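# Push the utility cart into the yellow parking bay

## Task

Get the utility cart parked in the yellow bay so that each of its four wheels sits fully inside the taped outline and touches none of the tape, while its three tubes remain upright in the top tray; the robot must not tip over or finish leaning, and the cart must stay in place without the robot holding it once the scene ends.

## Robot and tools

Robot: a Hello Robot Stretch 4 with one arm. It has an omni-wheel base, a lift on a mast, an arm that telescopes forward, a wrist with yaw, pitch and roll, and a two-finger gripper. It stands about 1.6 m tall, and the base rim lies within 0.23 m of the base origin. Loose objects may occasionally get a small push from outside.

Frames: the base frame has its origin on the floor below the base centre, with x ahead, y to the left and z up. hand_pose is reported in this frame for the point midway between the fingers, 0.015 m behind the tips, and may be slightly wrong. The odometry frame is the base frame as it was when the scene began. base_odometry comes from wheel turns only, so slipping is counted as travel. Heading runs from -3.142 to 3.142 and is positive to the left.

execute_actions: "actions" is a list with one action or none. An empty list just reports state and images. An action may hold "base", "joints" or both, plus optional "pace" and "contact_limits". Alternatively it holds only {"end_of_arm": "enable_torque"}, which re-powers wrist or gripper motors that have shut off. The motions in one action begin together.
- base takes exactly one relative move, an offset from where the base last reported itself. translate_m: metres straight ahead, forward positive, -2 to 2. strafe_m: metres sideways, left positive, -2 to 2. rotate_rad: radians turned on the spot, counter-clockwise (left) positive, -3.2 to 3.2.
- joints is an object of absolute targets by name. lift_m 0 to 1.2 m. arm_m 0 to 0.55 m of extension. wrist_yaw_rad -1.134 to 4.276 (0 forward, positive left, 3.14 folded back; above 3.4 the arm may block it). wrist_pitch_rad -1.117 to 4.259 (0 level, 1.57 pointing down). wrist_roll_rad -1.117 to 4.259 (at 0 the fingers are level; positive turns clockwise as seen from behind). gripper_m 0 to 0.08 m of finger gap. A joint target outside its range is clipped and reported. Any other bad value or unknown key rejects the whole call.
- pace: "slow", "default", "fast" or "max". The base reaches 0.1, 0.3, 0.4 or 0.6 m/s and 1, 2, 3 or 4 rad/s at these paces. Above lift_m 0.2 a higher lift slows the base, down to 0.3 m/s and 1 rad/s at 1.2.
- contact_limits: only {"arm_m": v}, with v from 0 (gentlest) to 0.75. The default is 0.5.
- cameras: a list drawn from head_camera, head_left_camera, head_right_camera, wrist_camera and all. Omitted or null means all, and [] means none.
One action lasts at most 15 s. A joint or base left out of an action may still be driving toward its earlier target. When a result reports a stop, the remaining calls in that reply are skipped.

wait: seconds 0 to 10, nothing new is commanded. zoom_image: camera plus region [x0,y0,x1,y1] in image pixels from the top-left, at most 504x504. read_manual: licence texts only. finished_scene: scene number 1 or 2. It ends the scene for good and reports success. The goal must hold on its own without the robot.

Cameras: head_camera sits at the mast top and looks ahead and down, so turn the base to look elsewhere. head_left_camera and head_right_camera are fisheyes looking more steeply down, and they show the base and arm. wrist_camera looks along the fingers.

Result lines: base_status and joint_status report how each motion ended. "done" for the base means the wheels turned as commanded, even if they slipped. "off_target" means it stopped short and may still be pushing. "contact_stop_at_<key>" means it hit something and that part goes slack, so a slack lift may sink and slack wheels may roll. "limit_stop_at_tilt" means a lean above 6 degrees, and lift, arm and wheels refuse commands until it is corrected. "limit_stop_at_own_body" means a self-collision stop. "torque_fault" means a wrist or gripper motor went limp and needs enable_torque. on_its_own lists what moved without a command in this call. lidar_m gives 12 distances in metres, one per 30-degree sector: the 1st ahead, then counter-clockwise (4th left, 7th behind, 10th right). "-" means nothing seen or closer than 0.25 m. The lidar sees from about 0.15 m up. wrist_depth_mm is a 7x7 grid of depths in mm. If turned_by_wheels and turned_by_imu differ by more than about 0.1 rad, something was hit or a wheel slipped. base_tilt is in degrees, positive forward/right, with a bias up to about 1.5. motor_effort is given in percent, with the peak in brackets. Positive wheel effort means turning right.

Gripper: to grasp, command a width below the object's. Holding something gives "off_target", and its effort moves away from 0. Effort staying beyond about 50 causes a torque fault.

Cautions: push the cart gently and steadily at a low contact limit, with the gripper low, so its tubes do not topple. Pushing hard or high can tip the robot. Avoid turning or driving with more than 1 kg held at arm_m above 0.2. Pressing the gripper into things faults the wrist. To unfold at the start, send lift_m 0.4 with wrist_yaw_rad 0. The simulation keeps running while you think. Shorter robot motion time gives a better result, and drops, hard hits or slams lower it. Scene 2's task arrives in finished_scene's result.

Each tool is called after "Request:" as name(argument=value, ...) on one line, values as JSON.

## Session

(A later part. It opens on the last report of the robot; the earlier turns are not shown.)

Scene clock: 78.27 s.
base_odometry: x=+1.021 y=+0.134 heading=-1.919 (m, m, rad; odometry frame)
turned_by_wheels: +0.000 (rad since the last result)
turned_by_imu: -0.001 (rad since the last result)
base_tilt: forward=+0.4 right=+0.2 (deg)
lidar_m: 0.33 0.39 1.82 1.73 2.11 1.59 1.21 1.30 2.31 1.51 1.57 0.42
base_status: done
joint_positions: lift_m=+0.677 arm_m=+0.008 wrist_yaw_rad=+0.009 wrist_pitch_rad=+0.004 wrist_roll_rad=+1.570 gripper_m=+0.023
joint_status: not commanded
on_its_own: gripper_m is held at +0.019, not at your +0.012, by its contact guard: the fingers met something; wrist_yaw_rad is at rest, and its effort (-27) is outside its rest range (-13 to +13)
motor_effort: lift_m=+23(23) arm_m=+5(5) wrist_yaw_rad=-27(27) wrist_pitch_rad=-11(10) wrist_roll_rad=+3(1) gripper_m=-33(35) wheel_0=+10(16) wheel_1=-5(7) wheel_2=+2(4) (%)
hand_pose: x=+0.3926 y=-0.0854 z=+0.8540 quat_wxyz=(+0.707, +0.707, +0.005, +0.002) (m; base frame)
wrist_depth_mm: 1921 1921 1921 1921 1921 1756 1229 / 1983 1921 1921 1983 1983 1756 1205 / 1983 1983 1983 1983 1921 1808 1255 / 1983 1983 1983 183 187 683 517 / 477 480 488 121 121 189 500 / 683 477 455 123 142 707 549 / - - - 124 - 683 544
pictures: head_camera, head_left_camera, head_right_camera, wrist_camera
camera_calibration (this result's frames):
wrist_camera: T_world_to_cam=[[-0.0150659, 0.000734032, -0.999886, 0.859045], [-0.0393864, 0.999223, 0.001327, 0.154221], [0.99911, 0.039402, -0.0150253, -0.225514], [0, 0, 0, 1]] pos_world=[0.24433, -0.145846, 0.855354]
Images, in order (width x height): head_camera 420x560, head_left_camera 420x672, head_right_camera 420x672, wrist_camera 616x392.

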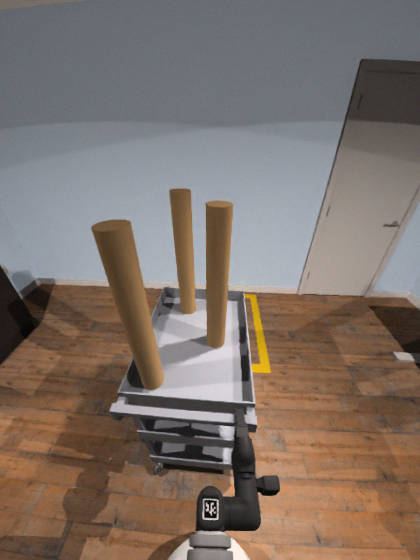

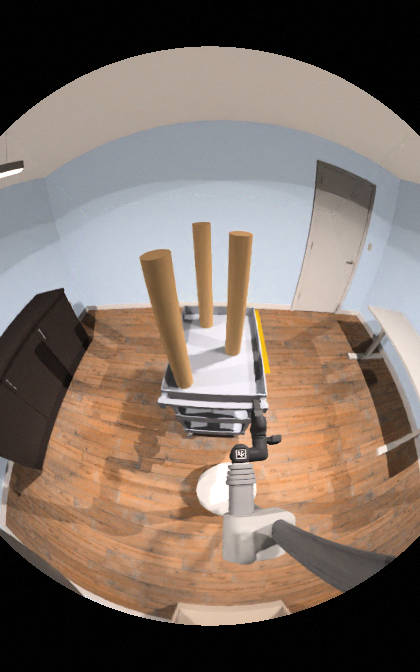

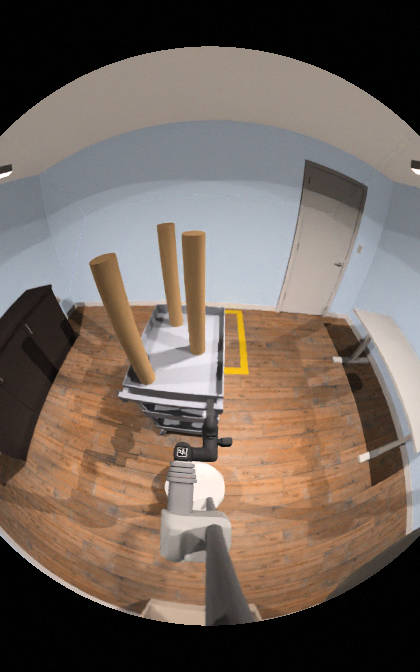

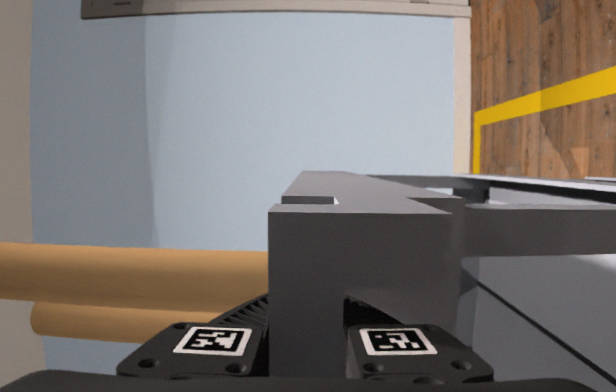

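Request:
execute_actions(actions=[{"base": {"strafe_m": 0.163}, "joints": {"gripper_m": 0.055, "arm_m": 0.014}}])

Request:
zoom_image(camera="head_camera", region=[120, 250, 360, 490])

Scene clock: 81.37 s.
base_odometry: x=+1.174 y=+0.078 heading=-1.918 (m, m, rad; odometry frame)
turned_by_wheels: +0.000 (rad since the last result)
turned_by_imu: -0.002 (rad since the last result)
base_tilt: forward=+0.3 right=+0.1 (deg)
lidar_m: 0.36 0.37 1.66 1.57 2.11 1.60 1.22 1.29 2.26 1.65 1.75 0.38
base_status: done
joint_positions: lift_m=+0.677 arm_m=+0.012 wrist_yaw_rad=+0.000 wrist_pitch_rad=+0.003 wrist_roll_rad=+1.571 gripper_m=+0.055
joint_status: all done
motor_effort: lift_m=+23(22) arm_m=+8(9) wrist_yaw_rad=+0(27) wrist_pitch_rad=-9(11) wrist_roll_rad=+2(3) gripper_m=+4(31) wheel_0=-1(10) wheel_1=+2(10) wheel_2=+0(1) (%)
hand_pose: x=+0.3961 y=-0.0874 z=+0.8542 quat_wxyz=(+0.707, +0.707, +0.001, -0.001) (m; base frame)
wrist_depth_mm: 1983 1983 1921 124 182 1537 1205 / 1983 1983 1983 125 183 683 530 / 473 469 466 126 185 683 549 / 477 473 469 128 187 683 549 / 676 683 676 129 189 732 544 / - - 165 130 158 683 549 / - - 137 131 141 - -
pictures: head_camera, head_left_camera, head_right_camera, wrist_camera
camera_calibration (this result's frames):
wrist_camera: T_world_to_cam=[[-0.0141826, 0.00145702, -0.999898, 0.859009], [-0.0301227, 0.999544, 0.00188376, 0.152215], [0.999446, 0.0301463, -0.0141322, -0.230629], [0, 0, 0, 1]] pos_world=[0.247269, -0.146445, 0.855375]
Images, in order (width x height): head_camera 420x560, head_left_camera 420x672, head_right_camera 420x672, wrist_camera 616x392.

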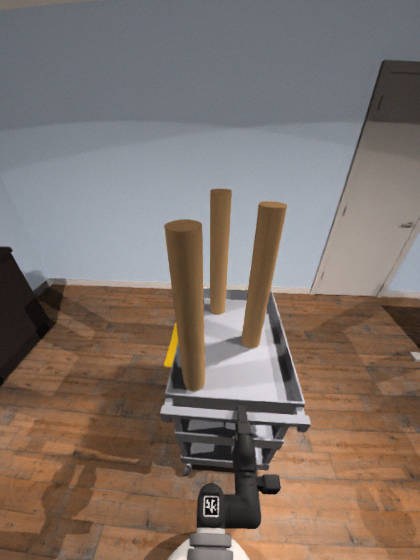

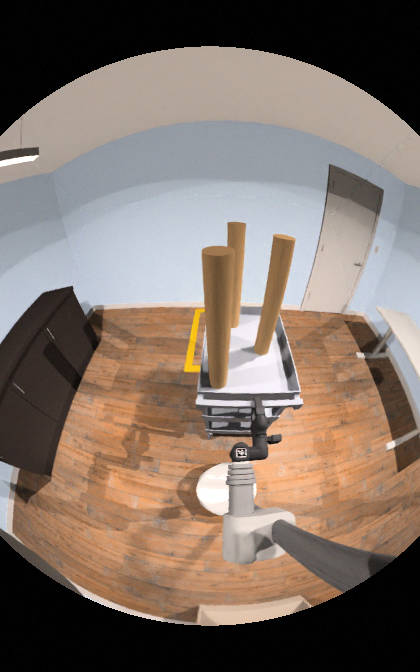

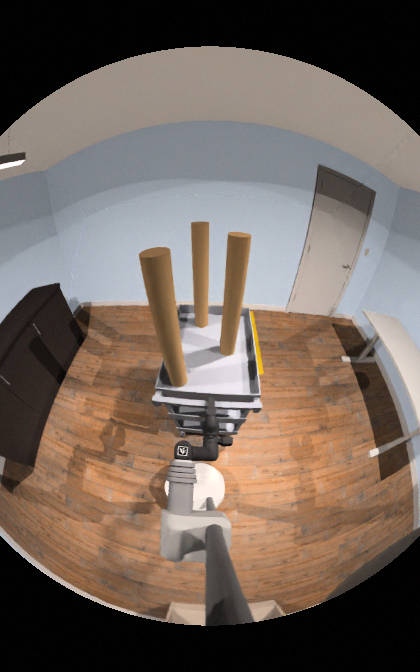

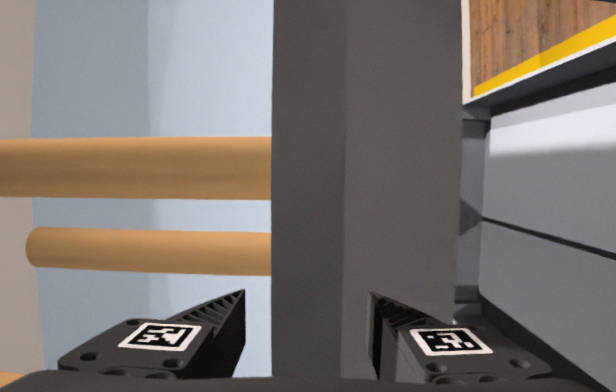

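Region (120, 250, 360, 490) of head_camera's 420x560 image, scaled by 2.100, with more detail than that image has.

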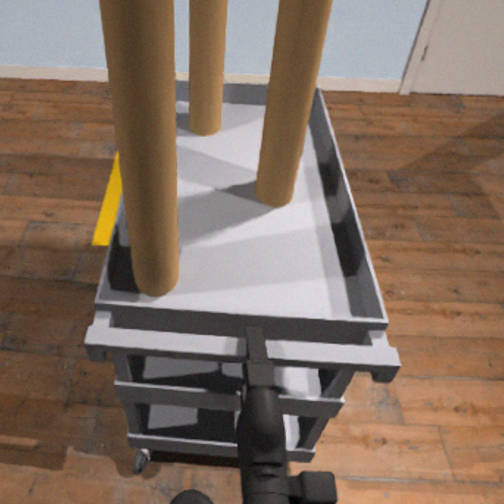

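Request:
execute_actions(actions=[{"joints": {"gripper_m": 0.012}}], cameras=["wrist_camera"])

Request:
execute_actions(actions=[{"base": {"translate_m": 0.35}, "pace": "slow"}])

Request:
zoom_image(camera="head_camera", region=[120, 250, 360, 490])

Scene clock: 82.93 s.
base_odometry: x=+1.174 y=+0.078 heading=-1.918 (m, m, rad; odometry frame)
turned_by_wheels: +0.000 (rad since the last result)
turned_by_imu: -0.001 (rad since the last result)
base_tilt: forward=+0.3 right=+0.1 (deg)
lidar_m: 0.34 0.40 1.62 1.57 2.14 1.58 1.20 1.30 2.32 1.66 1.77 0.38
base_status: not commanded
joint_positions: lift_m=+0.677 arm_m=+0.012 wrist_yaw_rad=+0.000 wrist_pitch_rad=+0.003 wrist_roll_rad=+1.572 gripper_m=+0.023
joint_status: gripper_m off_target (ended at +0.023, target +0.012)
on_its_own: gripper_m is held at +0.019, not at your +0.012, by its contact guard: the fingers met something
motor_effort: lift_m=+23(23) arm_m=+8(9) wrist_yaw_rad=-1(1) wrist_pitch_rad=-9(9) wrist_roll_rad=-3(3) gripper_m=-36(36) wheel_0=-1(2) wheel_1=+2(2) wheel_2=+0(0) (%)
hand_pose: x=+0.3961 y=-0.0874 z=+0.8542 quat_wxyz=(+0.707, +0.708, +0.001, -0.001) (m; base frame)
wrist_depth_mm: 1921 1983 1921 123 182 1537 1205 / 1921 1921 1983 125 183 683 525 / 477 473 466 126 186 683 544 / 477 473 473 127 187 691 544 / 676 676 676 128 189 732 544 / - - - 130 191 707 549 / - - - 131 - 615 544
pictures: wrist_camera
camera_calibration (this result's frames):
wrist_camera: T_world_to_cam=[[-0.0143474, 0.00267779, -0.999893, 0.859142], [-0.0301315, 0.999541, 0.0031092, 0.15117], [0.999443, 0.0301729, -0.0142601, -0.230538], [0, 0, 0, 1]] pos_world=[0.247291, -0.146445, 0.855293]
Images, in order (width x height): wrist_camera 616x392.

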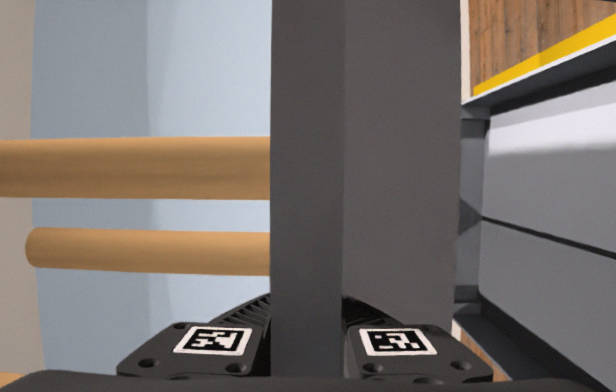

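Scene clock: 87.73 s.
base_odometry: x=+1.055 y=-0.251 heading=-1.918 (m, m, rad; odometry frame)
turned_by_wheels: +0.000 (rad since the last result)
turned_by_imu: -0.005 (rad since the last result)
base_tilt: forward=+0.3 right=+0.3 (deg)
lidar_m: 0.30 0.32 1.64 1.57 1.65 1.94 1.57 1.68 1.74 1.69 1.80 0.40
base_status: done
joint_positions: lift_m=+0.677 arm_m=+0.012 wrist_yaw_rad=-0.003 wrist_pitch_rad=+0.003 wrist_roll_rad=+1.570 gripper_m=+0.023
joint_status: not commanded
on_its_own: gripper_m is held at +0.019, not at your +0.012, by its contact guard: the fingers met something
motor_effort: lift_m=+23(22) arm_m=+8(8) wrist_yaw_rad=+9(20) wrist_pitch_rad=-8(9) wrist_roll_rad=+2(4) gripper_m=-34(36) wheel_0=+3(8) wheel_1=+5(9) wheel_2=-7(16) (%)
hand_pose: x=+0.3958 y=-0.0881 z=+0.8542 quat_wxyz=(+0.707, +0.707, +0.000, -0.002) (m; base frame)
wrist_depth_mm: 1618 1618 1618 172 240 250 - / 1618 1618 1618 163 231 1537 1182 / 1618 1618 1618 155 220 1618 1138 / 1618 1618 1618 148 210 798 530 / 462 466 462 142 200 732 544 / 1661 1661 466 135 192 715 549 / 621 621 - 129 - 683 544
pictures: head_camera, head_left_camera, head_right_camera, wrist_camera
camera_calibration (this result's frames):
wrist_camera: T_world_to_cam=[[-0.0141843, 0.00104803, -0.999899, 0.858971], [-0.0267732, 0.999641, 0.00142755, 0.151992], [0.999541, 0.0267907, -0.0141511, -0.230651], [0, 0, 0, 1]] pos_world=[0.246798, -0.146658, 0.855403]
Images, in order (width x height): head_camera 420x560, head_left_camera 420x672, head_right_camera 420x672, wrist_camera 616x392.

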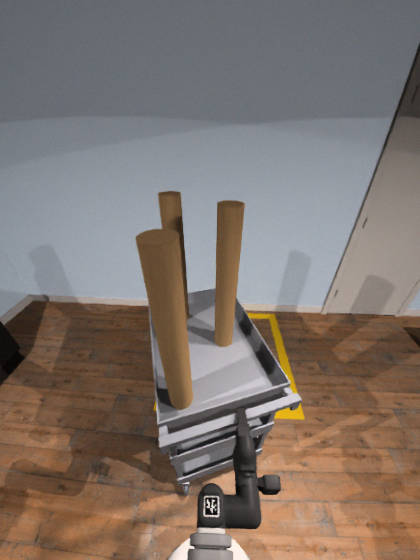

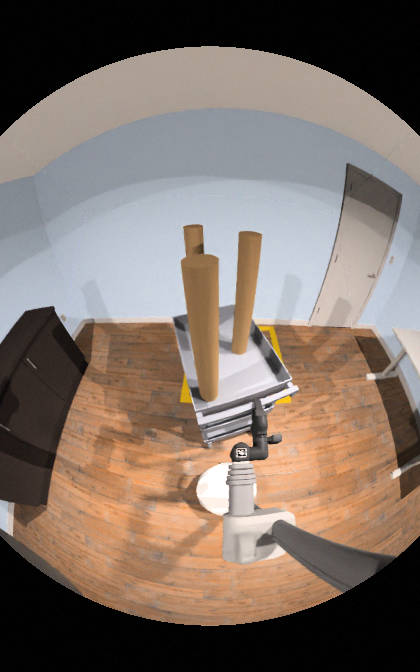

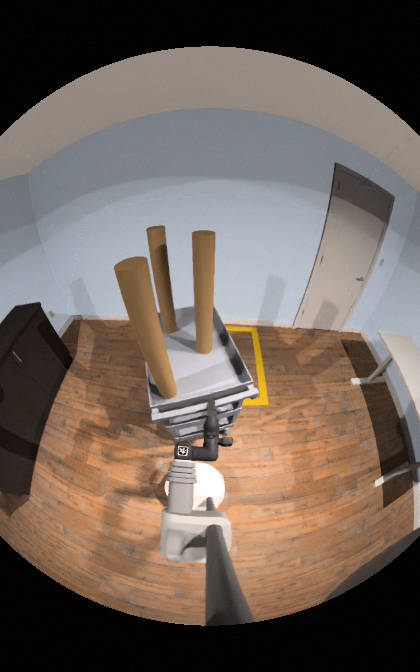

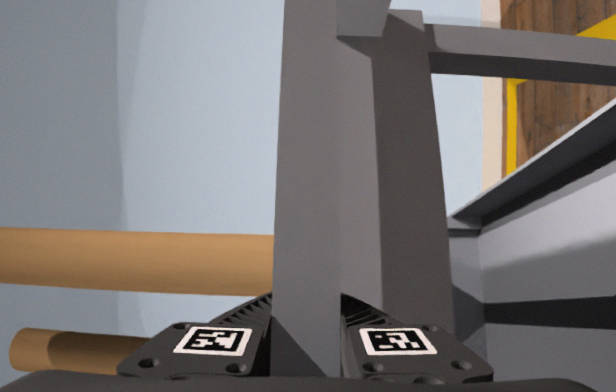

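Region (120, 250, 360, 490) of head_camera's 420x560 image, scaled by 2.100, with more detail than that image has.

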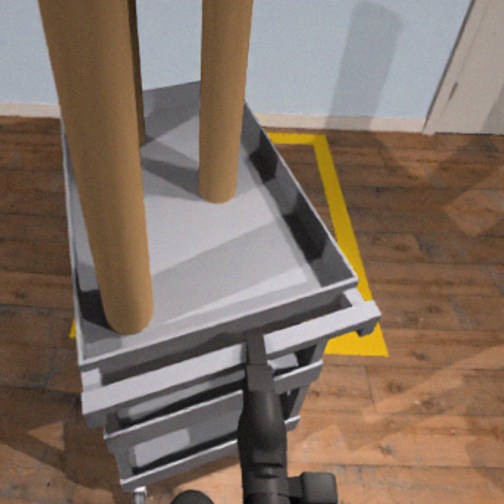

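Request:
execute_actions(actions=[])

Scene clock: 88.47 s.
base_odometry: x=+1.055 y=-0.251 heading=-1.918 (m, m, rad; odometry frame)
turned_by_wheels: +0.000 (rad since the last result)
turned_by_imu: +0.000 (rad since the last result)
base_tilt: forward=+0.3 right=+0.2 (deg)
lidar_m: 0.31 0.29 1.66 1.57 1.66 1.92 1.58 1.64 1.76 1.68 1.81 0.43
base_status: done
joint_positions: lift_m=+0.677 arm_m=+0.012 wrist_yaw_rad=-0.003 wrist_pitch_rad=+0.003 wrist_roll_rad=+1.570 gripper_m=+0.023
joint_status: not commanded
on_its_own: gripper_m is held at +0.019, not at your +0.012, by its contact guard: the fingers met something
motor_effort: lift_m=+23(22) arm_m=+8(8) wrist_yaw_rad=+9(20) wrist_pitch_rad=-8(9) wrist_roll_rad=+2(4) gripper_m=-33(36) wheel_0=+3(8) wheel_1=+5(9) wheel_2=-7(16) (%)
hand_pose: x=+0.3958 y=-0.0881 z=+0.8542 quat_wxyz=(+0.707, +0.707, +0.000, -0.002) (m; base frame)
wrist_depth_mm: 1618 1576 1618 171 241 250 - / 1661 1618 1618 163 231 1576 1160 / 1618 1661 1618 155 220 1576 1138 / 1618 1661 1618 148 210 798 530 / 466 462 466 142 200 732 544 / 1661 1708 462 135 192 715 544 / 615 627 - 129 - 676 539
pictures: head_camera, head_left_camera, head_right_camera, wrist_camera
camera_calibration (this result's frames):
wrist_camera: T_world_to_cam=[[-0.0141843, 0.00104754, -0.999899, 0.858971], [-0.0267737, 0.999641, 0.00142708, 0.151992], [0.999541, 0.0267913, -0.0141511, -0.230651], [0, 0, 0, 1]] pos_world=[0.246798, -0.146658, 0.855403]
Images, in order (width x height): head_camera 420x560, head_left_camera 420x672, head_right_camera 420x672, wrist_camera 616x392.

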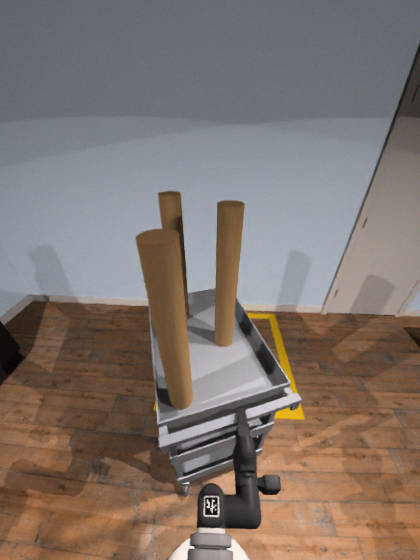

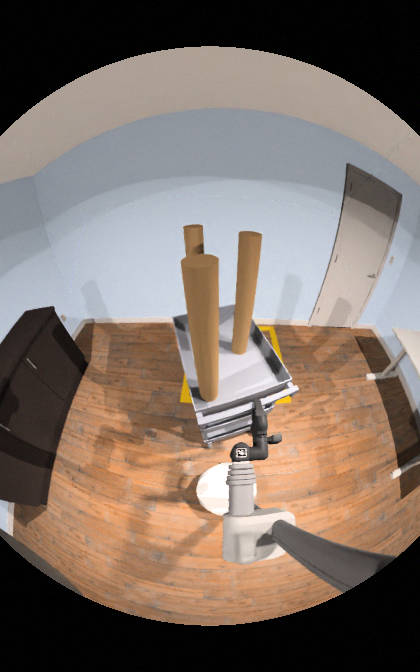

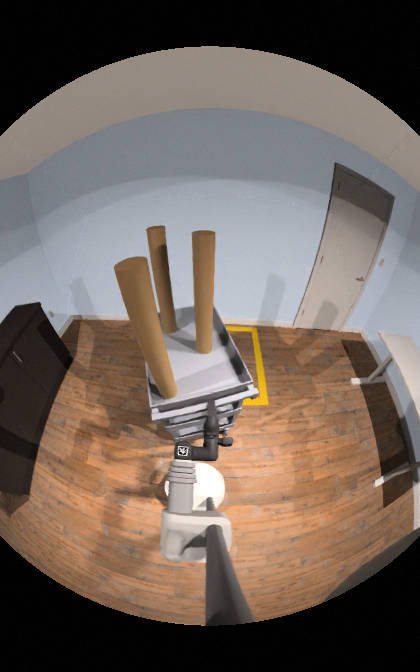

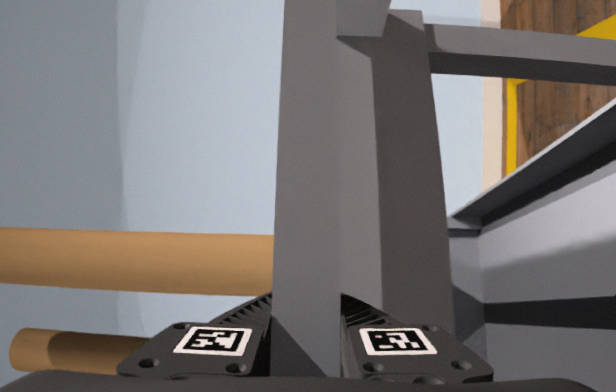

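Request:
zoom_image(camera="head_camera", region=[120, 270, 330, 510])

Request:
zoom_image(camera="head_right_camera", region=[110, 290, 290, 470])

Request:
zoom_image(camera="head_left_camera", region=[140, 290, 320, 470])

Region (120, 270, 330, 510) of head_camera's 420x560 image, scaled by 2.100, with more detail than that image has; it fills the left 441 columns of this view, and the rest is white.

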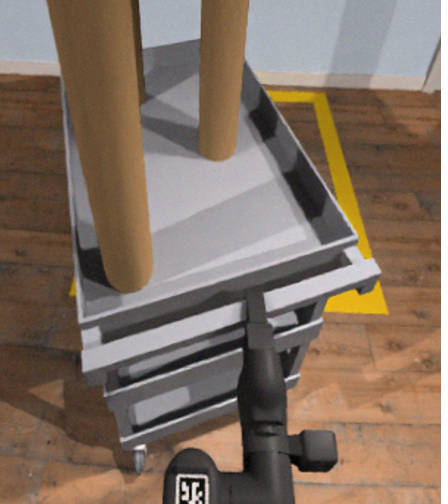

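Region (110, 290, 290, 470) of head_right_camera's 420x672 image, scaled by 2.800, with more detail than that image has.

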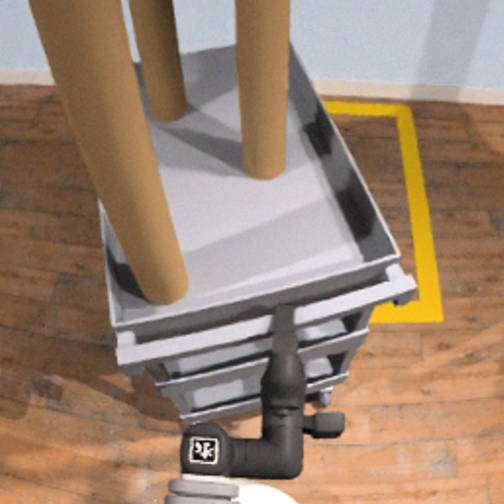

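Region (140, 290, 320, 470) of head_left_camera's 420x672 image, scaled by 2.800, with more detail than that image has.

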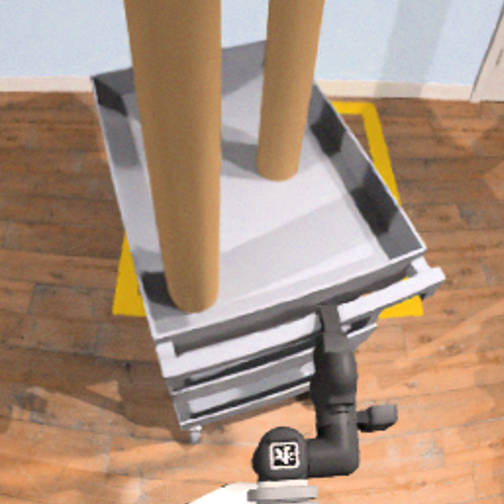

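Request:
zoom_image(camera="head_left_camera", region=[160, 350, 320, 450])

Request:
zoom_image(camera="head_camera", region=[130, 340, 320, 470])

Request:
zoom_image(camera="head_camera", region=[140, 270, 300, 370])

Region (160, 350, 320, 450) of head_left_camera's 420x672 image, scaled by 3.150, with more detail than that image has; it fills the top 315 rows of this view, and the rest is white.

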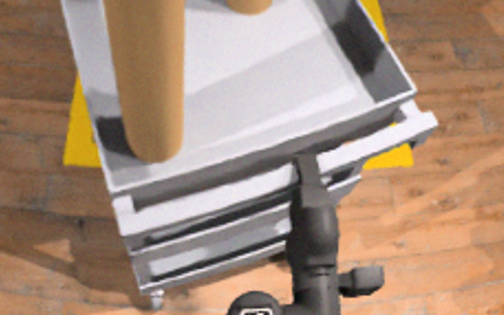

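Region (130, 340, 320, 470) of head_camera's 420x560 image, scaled by 2.653, with more detail than that image has; it fills the top 345 rows of this view, and the rest is white.

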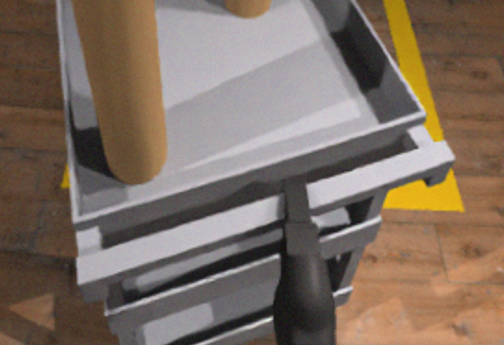

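Region (140, 270, 300, 370) of head_camera's 420x560 image, scaled by 3.150, with more detail than that image has; it fills the top 315 rows of this view, and the rest is white.

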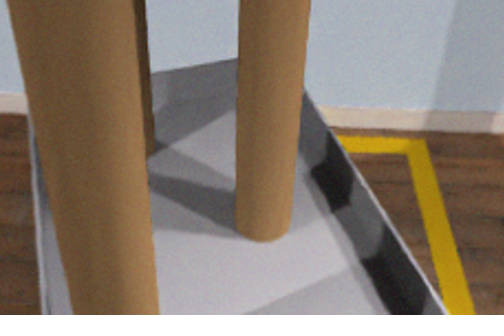

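Request:
execute_actions(actions=[{"base": {"translate_m": -0.06}, "joints": {"gripper_m": 0.055}, "pace": "slow"}], cameras=["head_camera", "wrist_camera"])

Scene clock: 95.20 s.
base_odometry: x=+1.075 y=-0.194 heading=-1.919 (m, m, rad; odometry frame)
turned_by_wheels: -0.001 (rad since the last result)
turned_by_imu: -0.002 (rad since the last result)
base_tilt: forward=+0.3 right=+0.2 (deg)
lidar_m: 0.37 0.36 1.65 1.55 1.65 1.88 1.51 1.61 2.59 1.68 1.80 0.48
base_status: done
joint_positions: lift_m=+0.677 arm_m=+0.013 wrist_yaw_rad=+0.000 wrist_pitch_rad=+0.003 wrist_roll_rad=+1.571 gripper_m=+0.055
joint_status: all done
motor_effort: lift_m=+22(23) arm_m=+7(8) wrist_yaw_rad=+1(9) wrist_pitch_rad=-8(10) wrist_roll_rad=-1(3) gripper_m=+3(36) wheel_0=-5(11) wheel_1=-6(7) wheel_2=+4(10) (%)
hand_pose: x=+0.3963 y=-0.0875 z=+0.8542 quat_wxyz=(+0.707, +0.707, +0.001, -0.001) (m; base frame)
wrist_depth_mm: 1661 1661 1661 257 309 1661 1205 / 1661 1661 1708 290 296 314 309 / 1708 1708 1661 276 281 1661 508 / 1708 1708 1708 264 268 741 544 / 521 525 521 252 257 778 544 / 1756 1756 165 189 158 723 549 / - - 136 182 141 - -
pictures: head_camera, wrist_camera
camera_calibration (this result's frames):
wrist_camera: T_world_to_cam=[[-0.0142097, 0.00146304, -0.999898, 0.859019], [-0.0296733, 0.999558, 0.00188424, 0.152142], [0.999459, 0.029697, -0.01416, -0.230931], [0, 0, 0, 1]] pos_world=[0.247527, -0.146474, 0.855374]
Images, in order (width x height): head_camera 420x560, wrist_camera 616x392.

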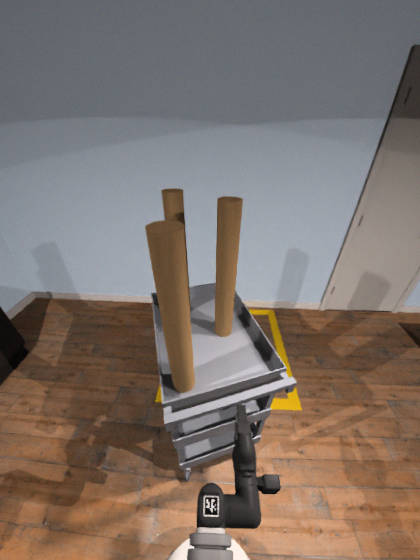

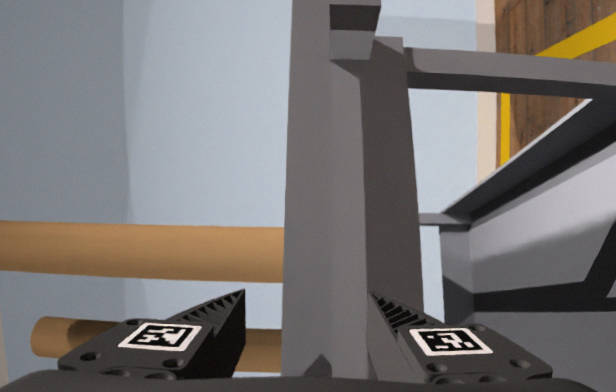

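Request:
zoom_image(camera="head_camera", region=[130, 330, 320, 470])

Region (130, 330, 320, 470) of head_camera's 420x560 image, scaled by 2.653, with more detail than that image has; it fills the top 371 rows of this view, and the rest is white.

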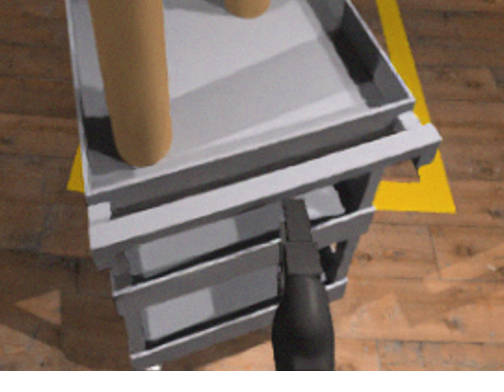

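Request:
execute_actions(actions=[{"base": {"strafe_m": 0.16}, "joints": {"arm_m": 0.019}}], cameras=["head_camera", "wrist_camera"])

Scene clock: 97.60 s.
base_odometry: x=+1.226 y=-0.249 heading=-1.919 (m, m, rad; odometry frame)
turned_by_wheels: +0.000 (rad since the last result)
turned_by_imu: -0.002 (rad since the last result)
base_tilt: forward=+0.3 right=+0.2 (deg)
lidar_m: 0.37 1.99 1.49 1.41 1.50 1.89 1.52 1.59 2.72 1.83 1.96 0.44
base_status: done
joint_positions: lift_m=+0.677 arm_m=+0.017 wrist_yaw_rad=+0.000 wrist_pitch_rad=+0.003 wrist_roll_rad=+1.571 gripper_m=+0.055
joint_status: all done
motor_effort: lift_m=+22(23) arm_m=+9(9) wrist_yaw_rad=+0(1) wrist_pitch_rad=-9(8) wrist_roll_rad=+0(0) gripper_m=+5(5) wheel_0=-4(16) wheel_1=+2(11) wheel_2=+0(1) (%)
hand_pose: x=+0.4010 y=-0.0874 z=+0.8542 quat_wxyz=(+0.707, +0.707, +0.001, -0.001) (m; base frame)
wrist_depth_mm: 1661 1661 1618 171 243 1618 496 / 1661 1708 1708 163 231 1661 544 / 517 517 512 155 220 768 549 / 1708 1708 1708 148 210 798 549 / 676 683 691 142 200 723 544 / 242 242 165 136 158 676 554 / - - 137 130 141 - -
pictures: head_camera, wrist_camera
camera_calibration (this result's frames):
wrist_camera: T_world_to_cam=[[-0.0141537, 0.00146278, -0.999899, 0.859081], [-0.0300024, 0.999548, 0.00188695, 0.15234], [0.99945, 0.0300261, -0.0141034, -0.235641], [0, 0, 0, 1]] pos_world=[0.252241, -0.146453, 0.855383]
Images, in order (width x height): head_camera 420x560, wrist_camera 616x392.

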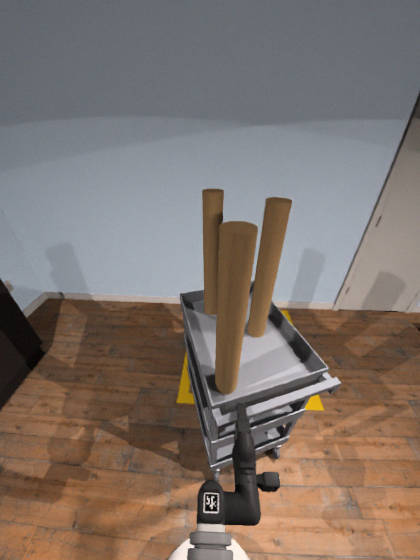

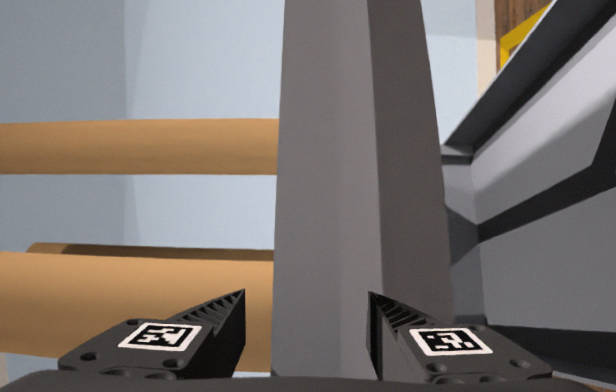

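Request:
zoom_image(camera="head_camera", region=[170, 340, 360, 480])

Region (170, 340, 360, 480) of head_camera's 420x560 image, scaled by 2.653, with more detail than that image has; it fills the top 371 rows of this view, and the rest is white.

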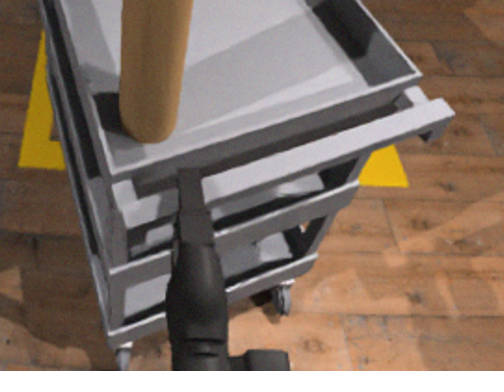

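Request:
execute_actions(actions=[{"joints": {"gripper_m": 0.012}}], cameras=["head_camera", "wrist_camera"])

Scene clock: 99.20 s.
base_odometry: x=+1.226 y=-0.249 heading=-1.919 (m, m, rad; odometry frame)
turned_by_wheels: +0.000 (rad since the last result)
turned_by_imu: -0.001 (rad since the last result)
base_tilt: forward=+0.3 right=+0.2 (deg)
lidar_m: 0.37 2.01 1.49 1.41 1.48 1.89 1.48 1.58 2.73 1.85 1.96 0.43
base_status: not commanded
joint_positions: lift_m=+0.677 arm_m=+0.017 wrist_yaw_rad=+0.000 wrist_pitch_rad=+0.003 wrist_roll_rad=+1.572 gripper_m=+0.023
joint_status: gripper_m off_target (ended at +0.023, target +0.012)
on_its_own: gripper_m is held at +0.019, not at your +0.012, by its contact guard: the fingers met something
motor_effort: lift_m=+23(22) arm_m=+8(8) wrist_yaw_rad=+0(0) wrist_pitch_rad=-9(8) wrist_roll_rad=-4(2) gripper_m=-36(40) wheel_0=-4(4) wheel_1=+2(2) wheel_2=+0(0) (%)
hand_pose: x=+0.4011 y=-0.0874 z=+0.8542 quat_wxyz=(+0.707, +0.708, +0.001, -0.001) (m; base frame)
wrist_depth_mm: 1661 1661 1661 170 244 1661 496 / 1661 1661 1661 163 230 1661 544 / 517 517 512 155 220 768 544 / 1708 1708 1708 148 210 798 549 / 676 676 691 142 200 723 549 / 242 243 243 135 192 723 549 / 249 244 - 129 - 683 517
pictures: head_camera, wrist_camera
camera_calibration (this result's frames):
wrist_camera: T_world_to_cam=[[-0.0142307, 0.00269386, -0.999895, 0.8592], [-0.0300006, 0.999545, 0.00311989, 0.151287], [0.999449, 0.0300419, -0.0141435, -0.235631], [0, 0, 0, 1]] pos_world=[0.252267, -0.146453, 0.855305]
Images, in order (width x height): head_camera 420x560, wrist_camera 616x392.

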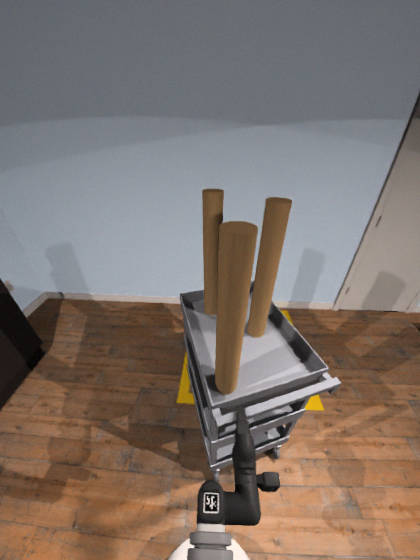

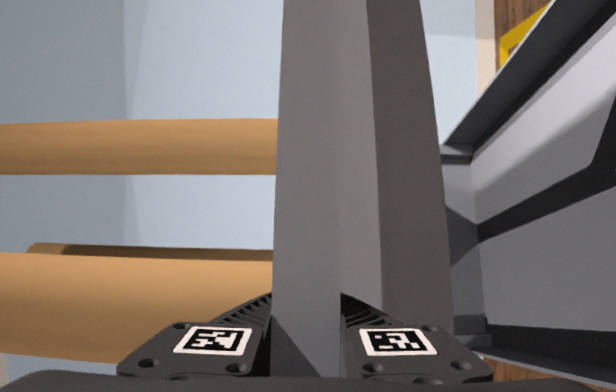

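Request:
execute_actions(actions=[{"base": {"strafe_m": 0.09}, "pace": "slow"}], cameras=["head_camera", "head_right_camera"])

Scene clock: 101.77 s.
base_odometry: x=+1.310 y=-0.280 heading=-1.920 (m, m, rad; odometry frame)
turned_by_wheels: -0.001 (rad since the last result)
turned_by_imu: -0.003 (rad since the last result)
base_tilt: forward=+0.3 right=+0.3 (deg)
lidar_m: 0.37 1.95 1.40 1.31 1.38 1.87 1.53 1.58 2.70 1.93 0.66 0.42
base_status: done
joint_positions: lift_m=+0.677 arm_m=+0.018 wrist_yaw_rad=-0.004 wrist_pitch_rad=+0.004 wrist_roll_rad=+1.570 gripper_m=+0.023
joint_status: not commanded
on_its_own: gripper_m is held at +0.019, not at your +0.012, by its contact guard: the fingers met something
motor_effort: lift_m=+23(22) arm_m=+7(9) wrist_yaw_rad=+10(24) wrist_pitch_rad=-9(10) wrist_roll_rad=+2(2) gripper_m=-35(37) wheel_0=-10(21) wheel_1=+3(9) wheel_2=+0(1) (%)
hand_pose: x=+0.4010 y=-0.0882 z=+0.8541 quat_wxyz=(+0.707, +0.707, +0.000, -0.003) (m; base frame)
wrist_depth_mm: 1661 1661 1661 154 222 1661 521 / 1661 1661 1661 150 214 732 554 / 508 517 517 146 208 788 544 / 1661 1708 1708 142 202 741 549 / 258 262 264 138 196 732 544 / 245 244 242 133 191 683 535 / 1756 1756 - 129 - 1537 1160
pictures: head_camera, head_right_camera
Images, in order (width x height): head_camera 420x560, head_right_camera 420x672.

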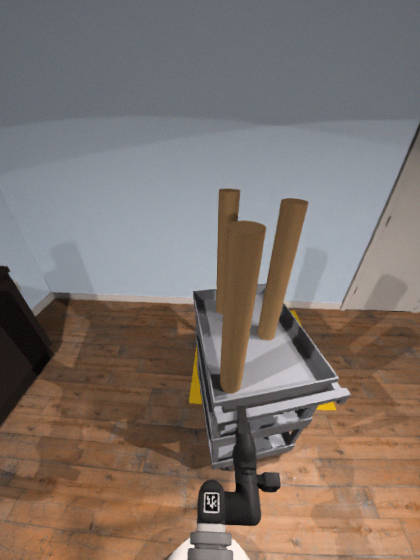

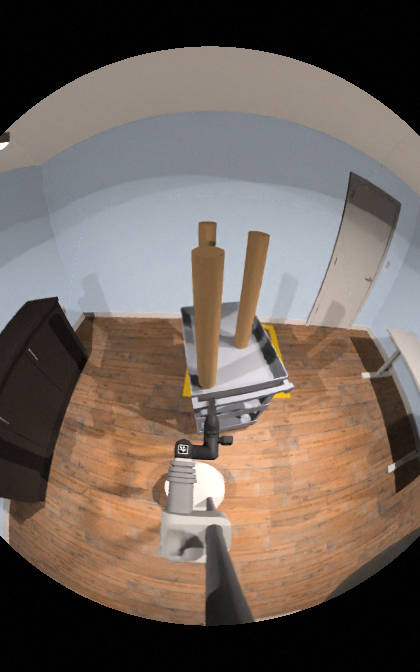

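Request:
execute_actions(actions=[{"base": {"translate_m": 0.25}, "pace": "slow"}], cameras=["head_camera", "head_right_camera"])

Scene clock: 105.77 s.
base_odometry: x=+1.225 y=-0.514 heading=-1.919 (m, m, rad; odometry frame)
turned_by_wheels: +0.001 (rad since the last result)
turned_by_imu: +0.000 (rad since the last result)
base_tilt: forward=+0.3 right=+0.2 (deg)
lidar_m: 0.38 0.73 1.38 1.31 1.42 2.12 1.76 1.90 2.00 1.91 2.07 0.45
base_status: done
joint_positions: lift_m=+0.677 arm_m=+0.018 wrist_yaw_rad=+0.004 wrist_pitch_rad=+0.003 wrist_roll_rad=+1.570 gripper_m=+0.023
joint_status: not commanded
on_its_own: gripper_m is held at +0.019, not at your +0.012, by its contact guard: the fingers met something
motor_effort: lift_m=+22(22) arm_m=+7(7) wrist_yaw_rad=-11(18) wrist_pitch_rad=-9(10) wrist_roll_rad=+4(5) gripper_m=-34(34) wheel_0=+9(17) wheel_1=+5(9) wheel_2=-5(14) (%)
hand_pose: x=+0.4017 y=-0.0866 z=+0.8543 quat_wxyz=(+0.707, +0.707, +0.002, +0.000) (m; base frame)
wrist_depth_mm: 1397 1430 1397 290 307 1397 459 / 1430 1430 1397 196 276 1397 500 / 1430 1430 1430 175 247 707 549 / 530 535 535 161 227 778 549 / 1464 1464 1464 149 211 778 544 / 251 253 257 137 195 715 549 / 232 233 - 128 - 676 539
pictures: head_camera, head_right_camera
Images, in order (width x height): head_camera 420x560, head_right_camera 420x672.

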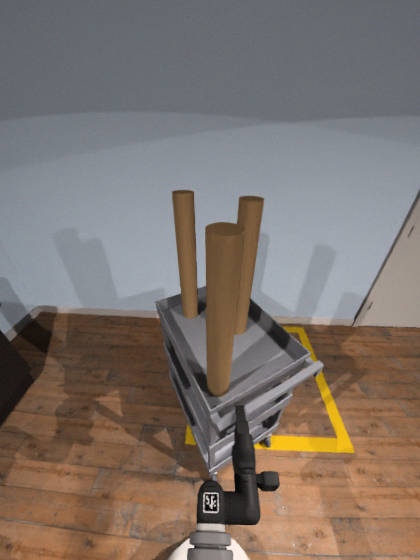

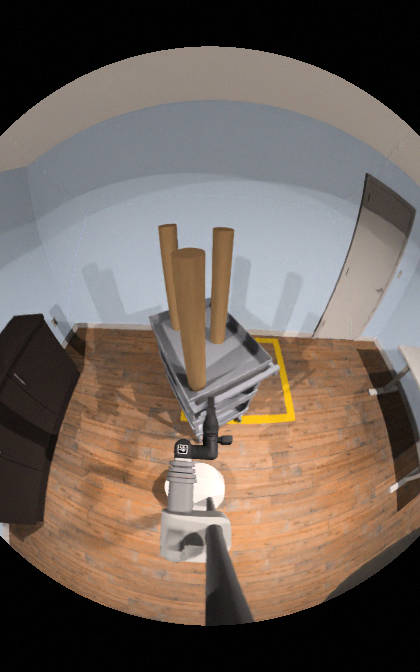

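Request:
zoom_image(camera="head_camera", region=[140, 280, 370, 500])

Request:
execute_actions(actions=[], cameras=["head_left_camera", "head_camera"])

Request:
zoom_image(camera="head_left_camera", region=[140, 290, 340, 490])

Region (140, 280, 370, 500) of head_camera's 420x560 image, scaled by 2.191, with more detail than that image has; it fills the top 482 rows of this view, and the rest is white.

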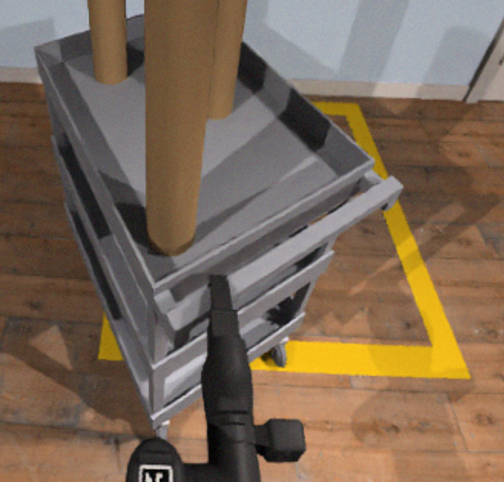

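Scene clock: 106.77 s.
base_odometry: x=+1.225 y=-0.514 heading=-1.919 (m, m, rad; odometry frame)
turned_by_wheels: +0.000 (rad since the last result)
turned_by_imu: +0.000 (rad since the last result)
base_tilt: forward=+0.3 right=+0.1 (deg)
lidar_m: 0.37 0.74 1.40 1.32 1.38 2.12 1.74 1.91 2.00 1.93 2.06 0.44
base_status: done
joint_positions: lift_m=+0.677 arm_m=+0.018 wrist_yaw_rad=+0.004 wrist_pitch_rad=+0.003 wrist_roll_rad=+1.570 gripper_m=+0.023
joint_status: not commanded
on_its_own: gripper_m is held at +0.019, not at your +0.012, by its contact guard: the fingers met something
motor_effort: lift_m=+22(22) arm_m=+7(7) wrist_yaw_rad=-11(18) wrist_pitch_rad=-8(10) wrist_roll_rad=+2(5) gripper_m=-36(34) wheel_0=+10(17) wheel_1=+5(9) wheel_2=-5(14) (%)
hand_pose: x=+0.4017 y=-0.0866 z=+0.8543 quat_wxyz=(+0.707, +0.707, +0.002, +0.000) (m; base frame)
wrist_depth_mm: 1430 1430 1397 290 309 1397 459 / 1464 1430 1397 196 276 1430 500 / 1464 1430 1430 175 247 707 544 / 530 535 535 161 228 788 549 / 1464 1464 1464 149 211 788 544 / 251 254 257 137 196 715 549 / 232 233 - 128 - 683 544
pictures: head_camera, head_left_camera
Images, in order (width x height): head_camera 420x560, head_left_camera 420x672.

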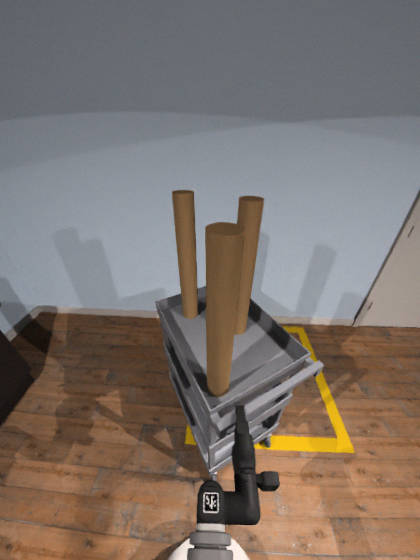

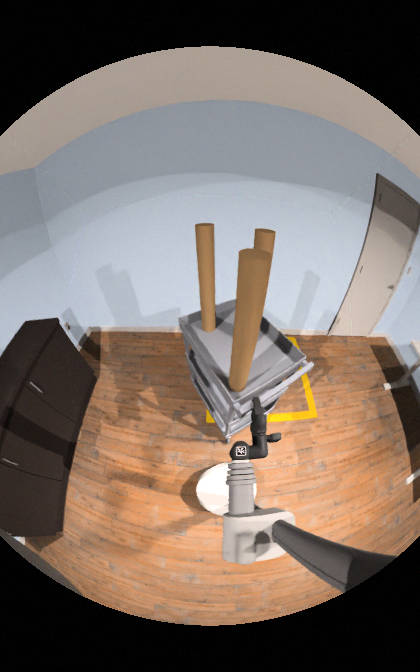

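Region (140, 290, 340, 490) of head_left_camera's 420x672 image, scaled by 2.520, with more detail than that image has.

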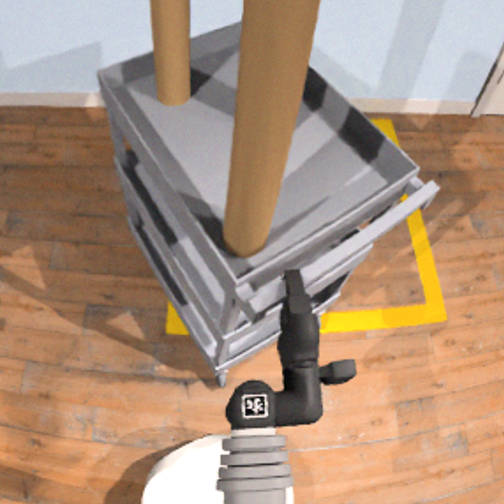

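Request:
execute_actions(actions=[{"joints": {"gripper_m": 0.045}}], cameras=[])

Request:
execute_actions(actions=[{"base": {"translate_m": -0.13}, "pace": "fast"}], cameras=["head_camera"])

Scene clock: 116.80 s.
base_odometry: x=+1.225 y=-0.514 heading=-1.919 (m, m, rad; odometry frame)
turned_by_wheels: +0.000 (rad since the last result)
turned_by_imu: -0.002 (rad since the last result)
base_tilt: forward=+0.3 right=+0.2 (deg)
lidar_m: 0.33 0.74 1.35 1.32 1.38 2.13 1.74 1.87 2.00 1.94 2.05 0.43
base_status: not commanded
joint_positions: lift_m=+0.677 arm_m=+0.018 wrist_yaw_rad=+0.000 wrist_pitch_rad=+0.003 wrist_roll_rad=+1.571 gripper_m=+0.045
joint_status: all done
motor_effort: lift_m=+23(23) arm_m=+7(7) wrist_yaw_rad=-1(11) wrist_pitch_rad=-8(8) wrist_roll_rad=+0(3) gripper_m=+4(33) wheel_0=+6(10) wheel_1=+3(5) wheel_2=-5(5) (%)
hand_pose: x=+0.4014 y=-0.0874 z=+0.8543 quat_wxyz=(+0.707, +0.707, +0.001, -0.001) (m; base frame)
wrist_depth_mm: 1397 1397 1397 294 314 1397 1229 / 1397 1430 1464 200 279 1397 508 / 1430 1430 1430 178 251 1430 554 / 530 530 525 163 229 768 554 / 1464 1430 1464 152 212 788 544 / 257 262 154 141 159 715 549 / 233 - 135 131 124 - 544
pictures: none
No camera images: the call's "cameras" was empty. Leave "cameras" out to get every camera's image.

Scene clock: 118.27 s.
base_odometry: x=+1.269 y=-0.392 heading=-1.920 (m, m, rad; odometry frame)
turned_by_wheels: -0.001 (rad since the last result)
turned_by_imu: -0.001 (rad since the last result)
base_tilt: forward=+0.3 right=+0.2 (deg)
lidar_m: 0.45 0.99 1.38 1.31 1.38 1.99 1.67 1.76 2.85 1.94 2.04 0.56
base_status: done
joint_positions: lift_m=+0.677 arm_m=+0.018 wrist_yaw_rad=+0.000 wrist_pitch_rad=+0.003 wrist_roll_rad=+1.571 gripper_m=+0.045
joint_status: not commanded
motor_effort: lift_m=+22(22) arm_m=+7(7) wrist_yaw_rad=+0(0) wrist_pitch_rad=-8(7) wrist_roll_rad=+1(0) gripper_m=+3(4) wheel_0=-3(10) wheel_1=-3(9) wheel_2=-2(14) (%)
hand_pose: x=+0.4014 y=-0.0874 z=+0.8543 quat_wxyz=(+0.707, +0.707, +0.001, -0.001) (m; base frame)
wrist_depth_mm: 1576 1537 1537 477 500 496 480 / 1576 1576 1537 436 1537 1537 559 / 1576 1576 1576 382 1576 741 549 / 676 668 668 351 1008 788 549 / 1576 1576 1576 327 946 788 544 / 362 362 154 303 159 732 549 / 1618 - 135 236 124 - 293
pictures: head_camera
Images, in order (width x height): head_camera 420x560.

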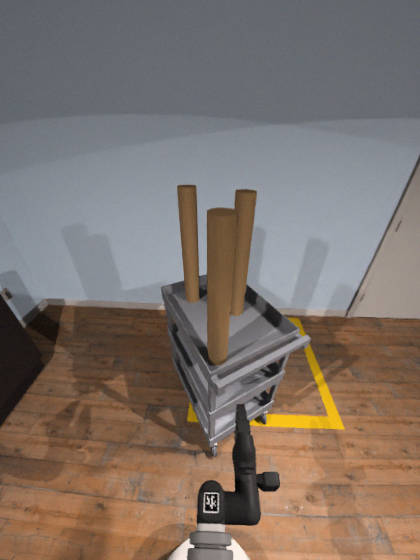

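Request:
execute_actions(actions=[{"base": {"strafe_m": 0.593}, "joints": {"gripper_m": 0.0, "lift_m": 0.655}, "pace": "fast"}], cameras=["head_camera"])

Scene clock: 121.03 s.
base_odometry: x=+1.826 y=-0.595 heading=-1.920 (m, m, rad; odometry frame)
turned_by_wheels: +0.000 (rad since the last result)
turned_by_imu: -0.003 (rad since the last result)
base_tilt: forward=+0.3 right=+0.1 (deg)
lidar_m: 1.09 1.10 0.80 0.73 0.78 1.94 1.90 1.76 2.82 2.51 0.73 0.77
base_status: done
joint_positions: lift_m=+0.655 arm_m=+0.018 wrist_yaw_rad=+0.000 wrist_pitch_rad=+0.003 wrist_roll_rad=+1.571 gripper_m=+0.000
joint_status: all done
motor_effort: lift_m=+14(20) arm_m=+7(7) wrist_yaw_rad=+0(0) wrist_pitch_rad=-7(8) wrist_roll_rad=+1(0) gripper_m=+1(1) wheel_0=-1(14) wheel_1=+2(15) wheel_2=+0(3) (%)
hand_pose: x=+0.4014 y=-0.0874 z=+0.8330 quat_wxyz=(+0.707, +0.707, +0.001, -0.001) (m; base frame)
wrist_depth_mm: 768 759 759 615 1576 723 931 / 1576 1618 1576 750 1537 741 1042 / 1576 1576 1576 1576 1576 1576 1182 / 1618 1618 1618 1576 1576 1576 1205 / 1618 1618 1618 1618 1618 1618 1182 / 1618 1618 1618 144 1618 1618 1182 / 1576 1618 - - - 1618 1160
pictures: head_camera
Images, in order (width x height): head_camera 420x560.

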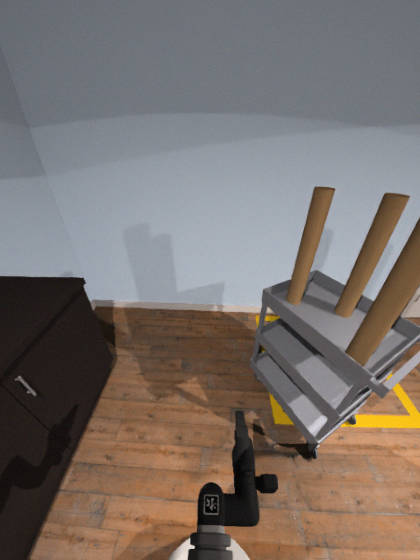

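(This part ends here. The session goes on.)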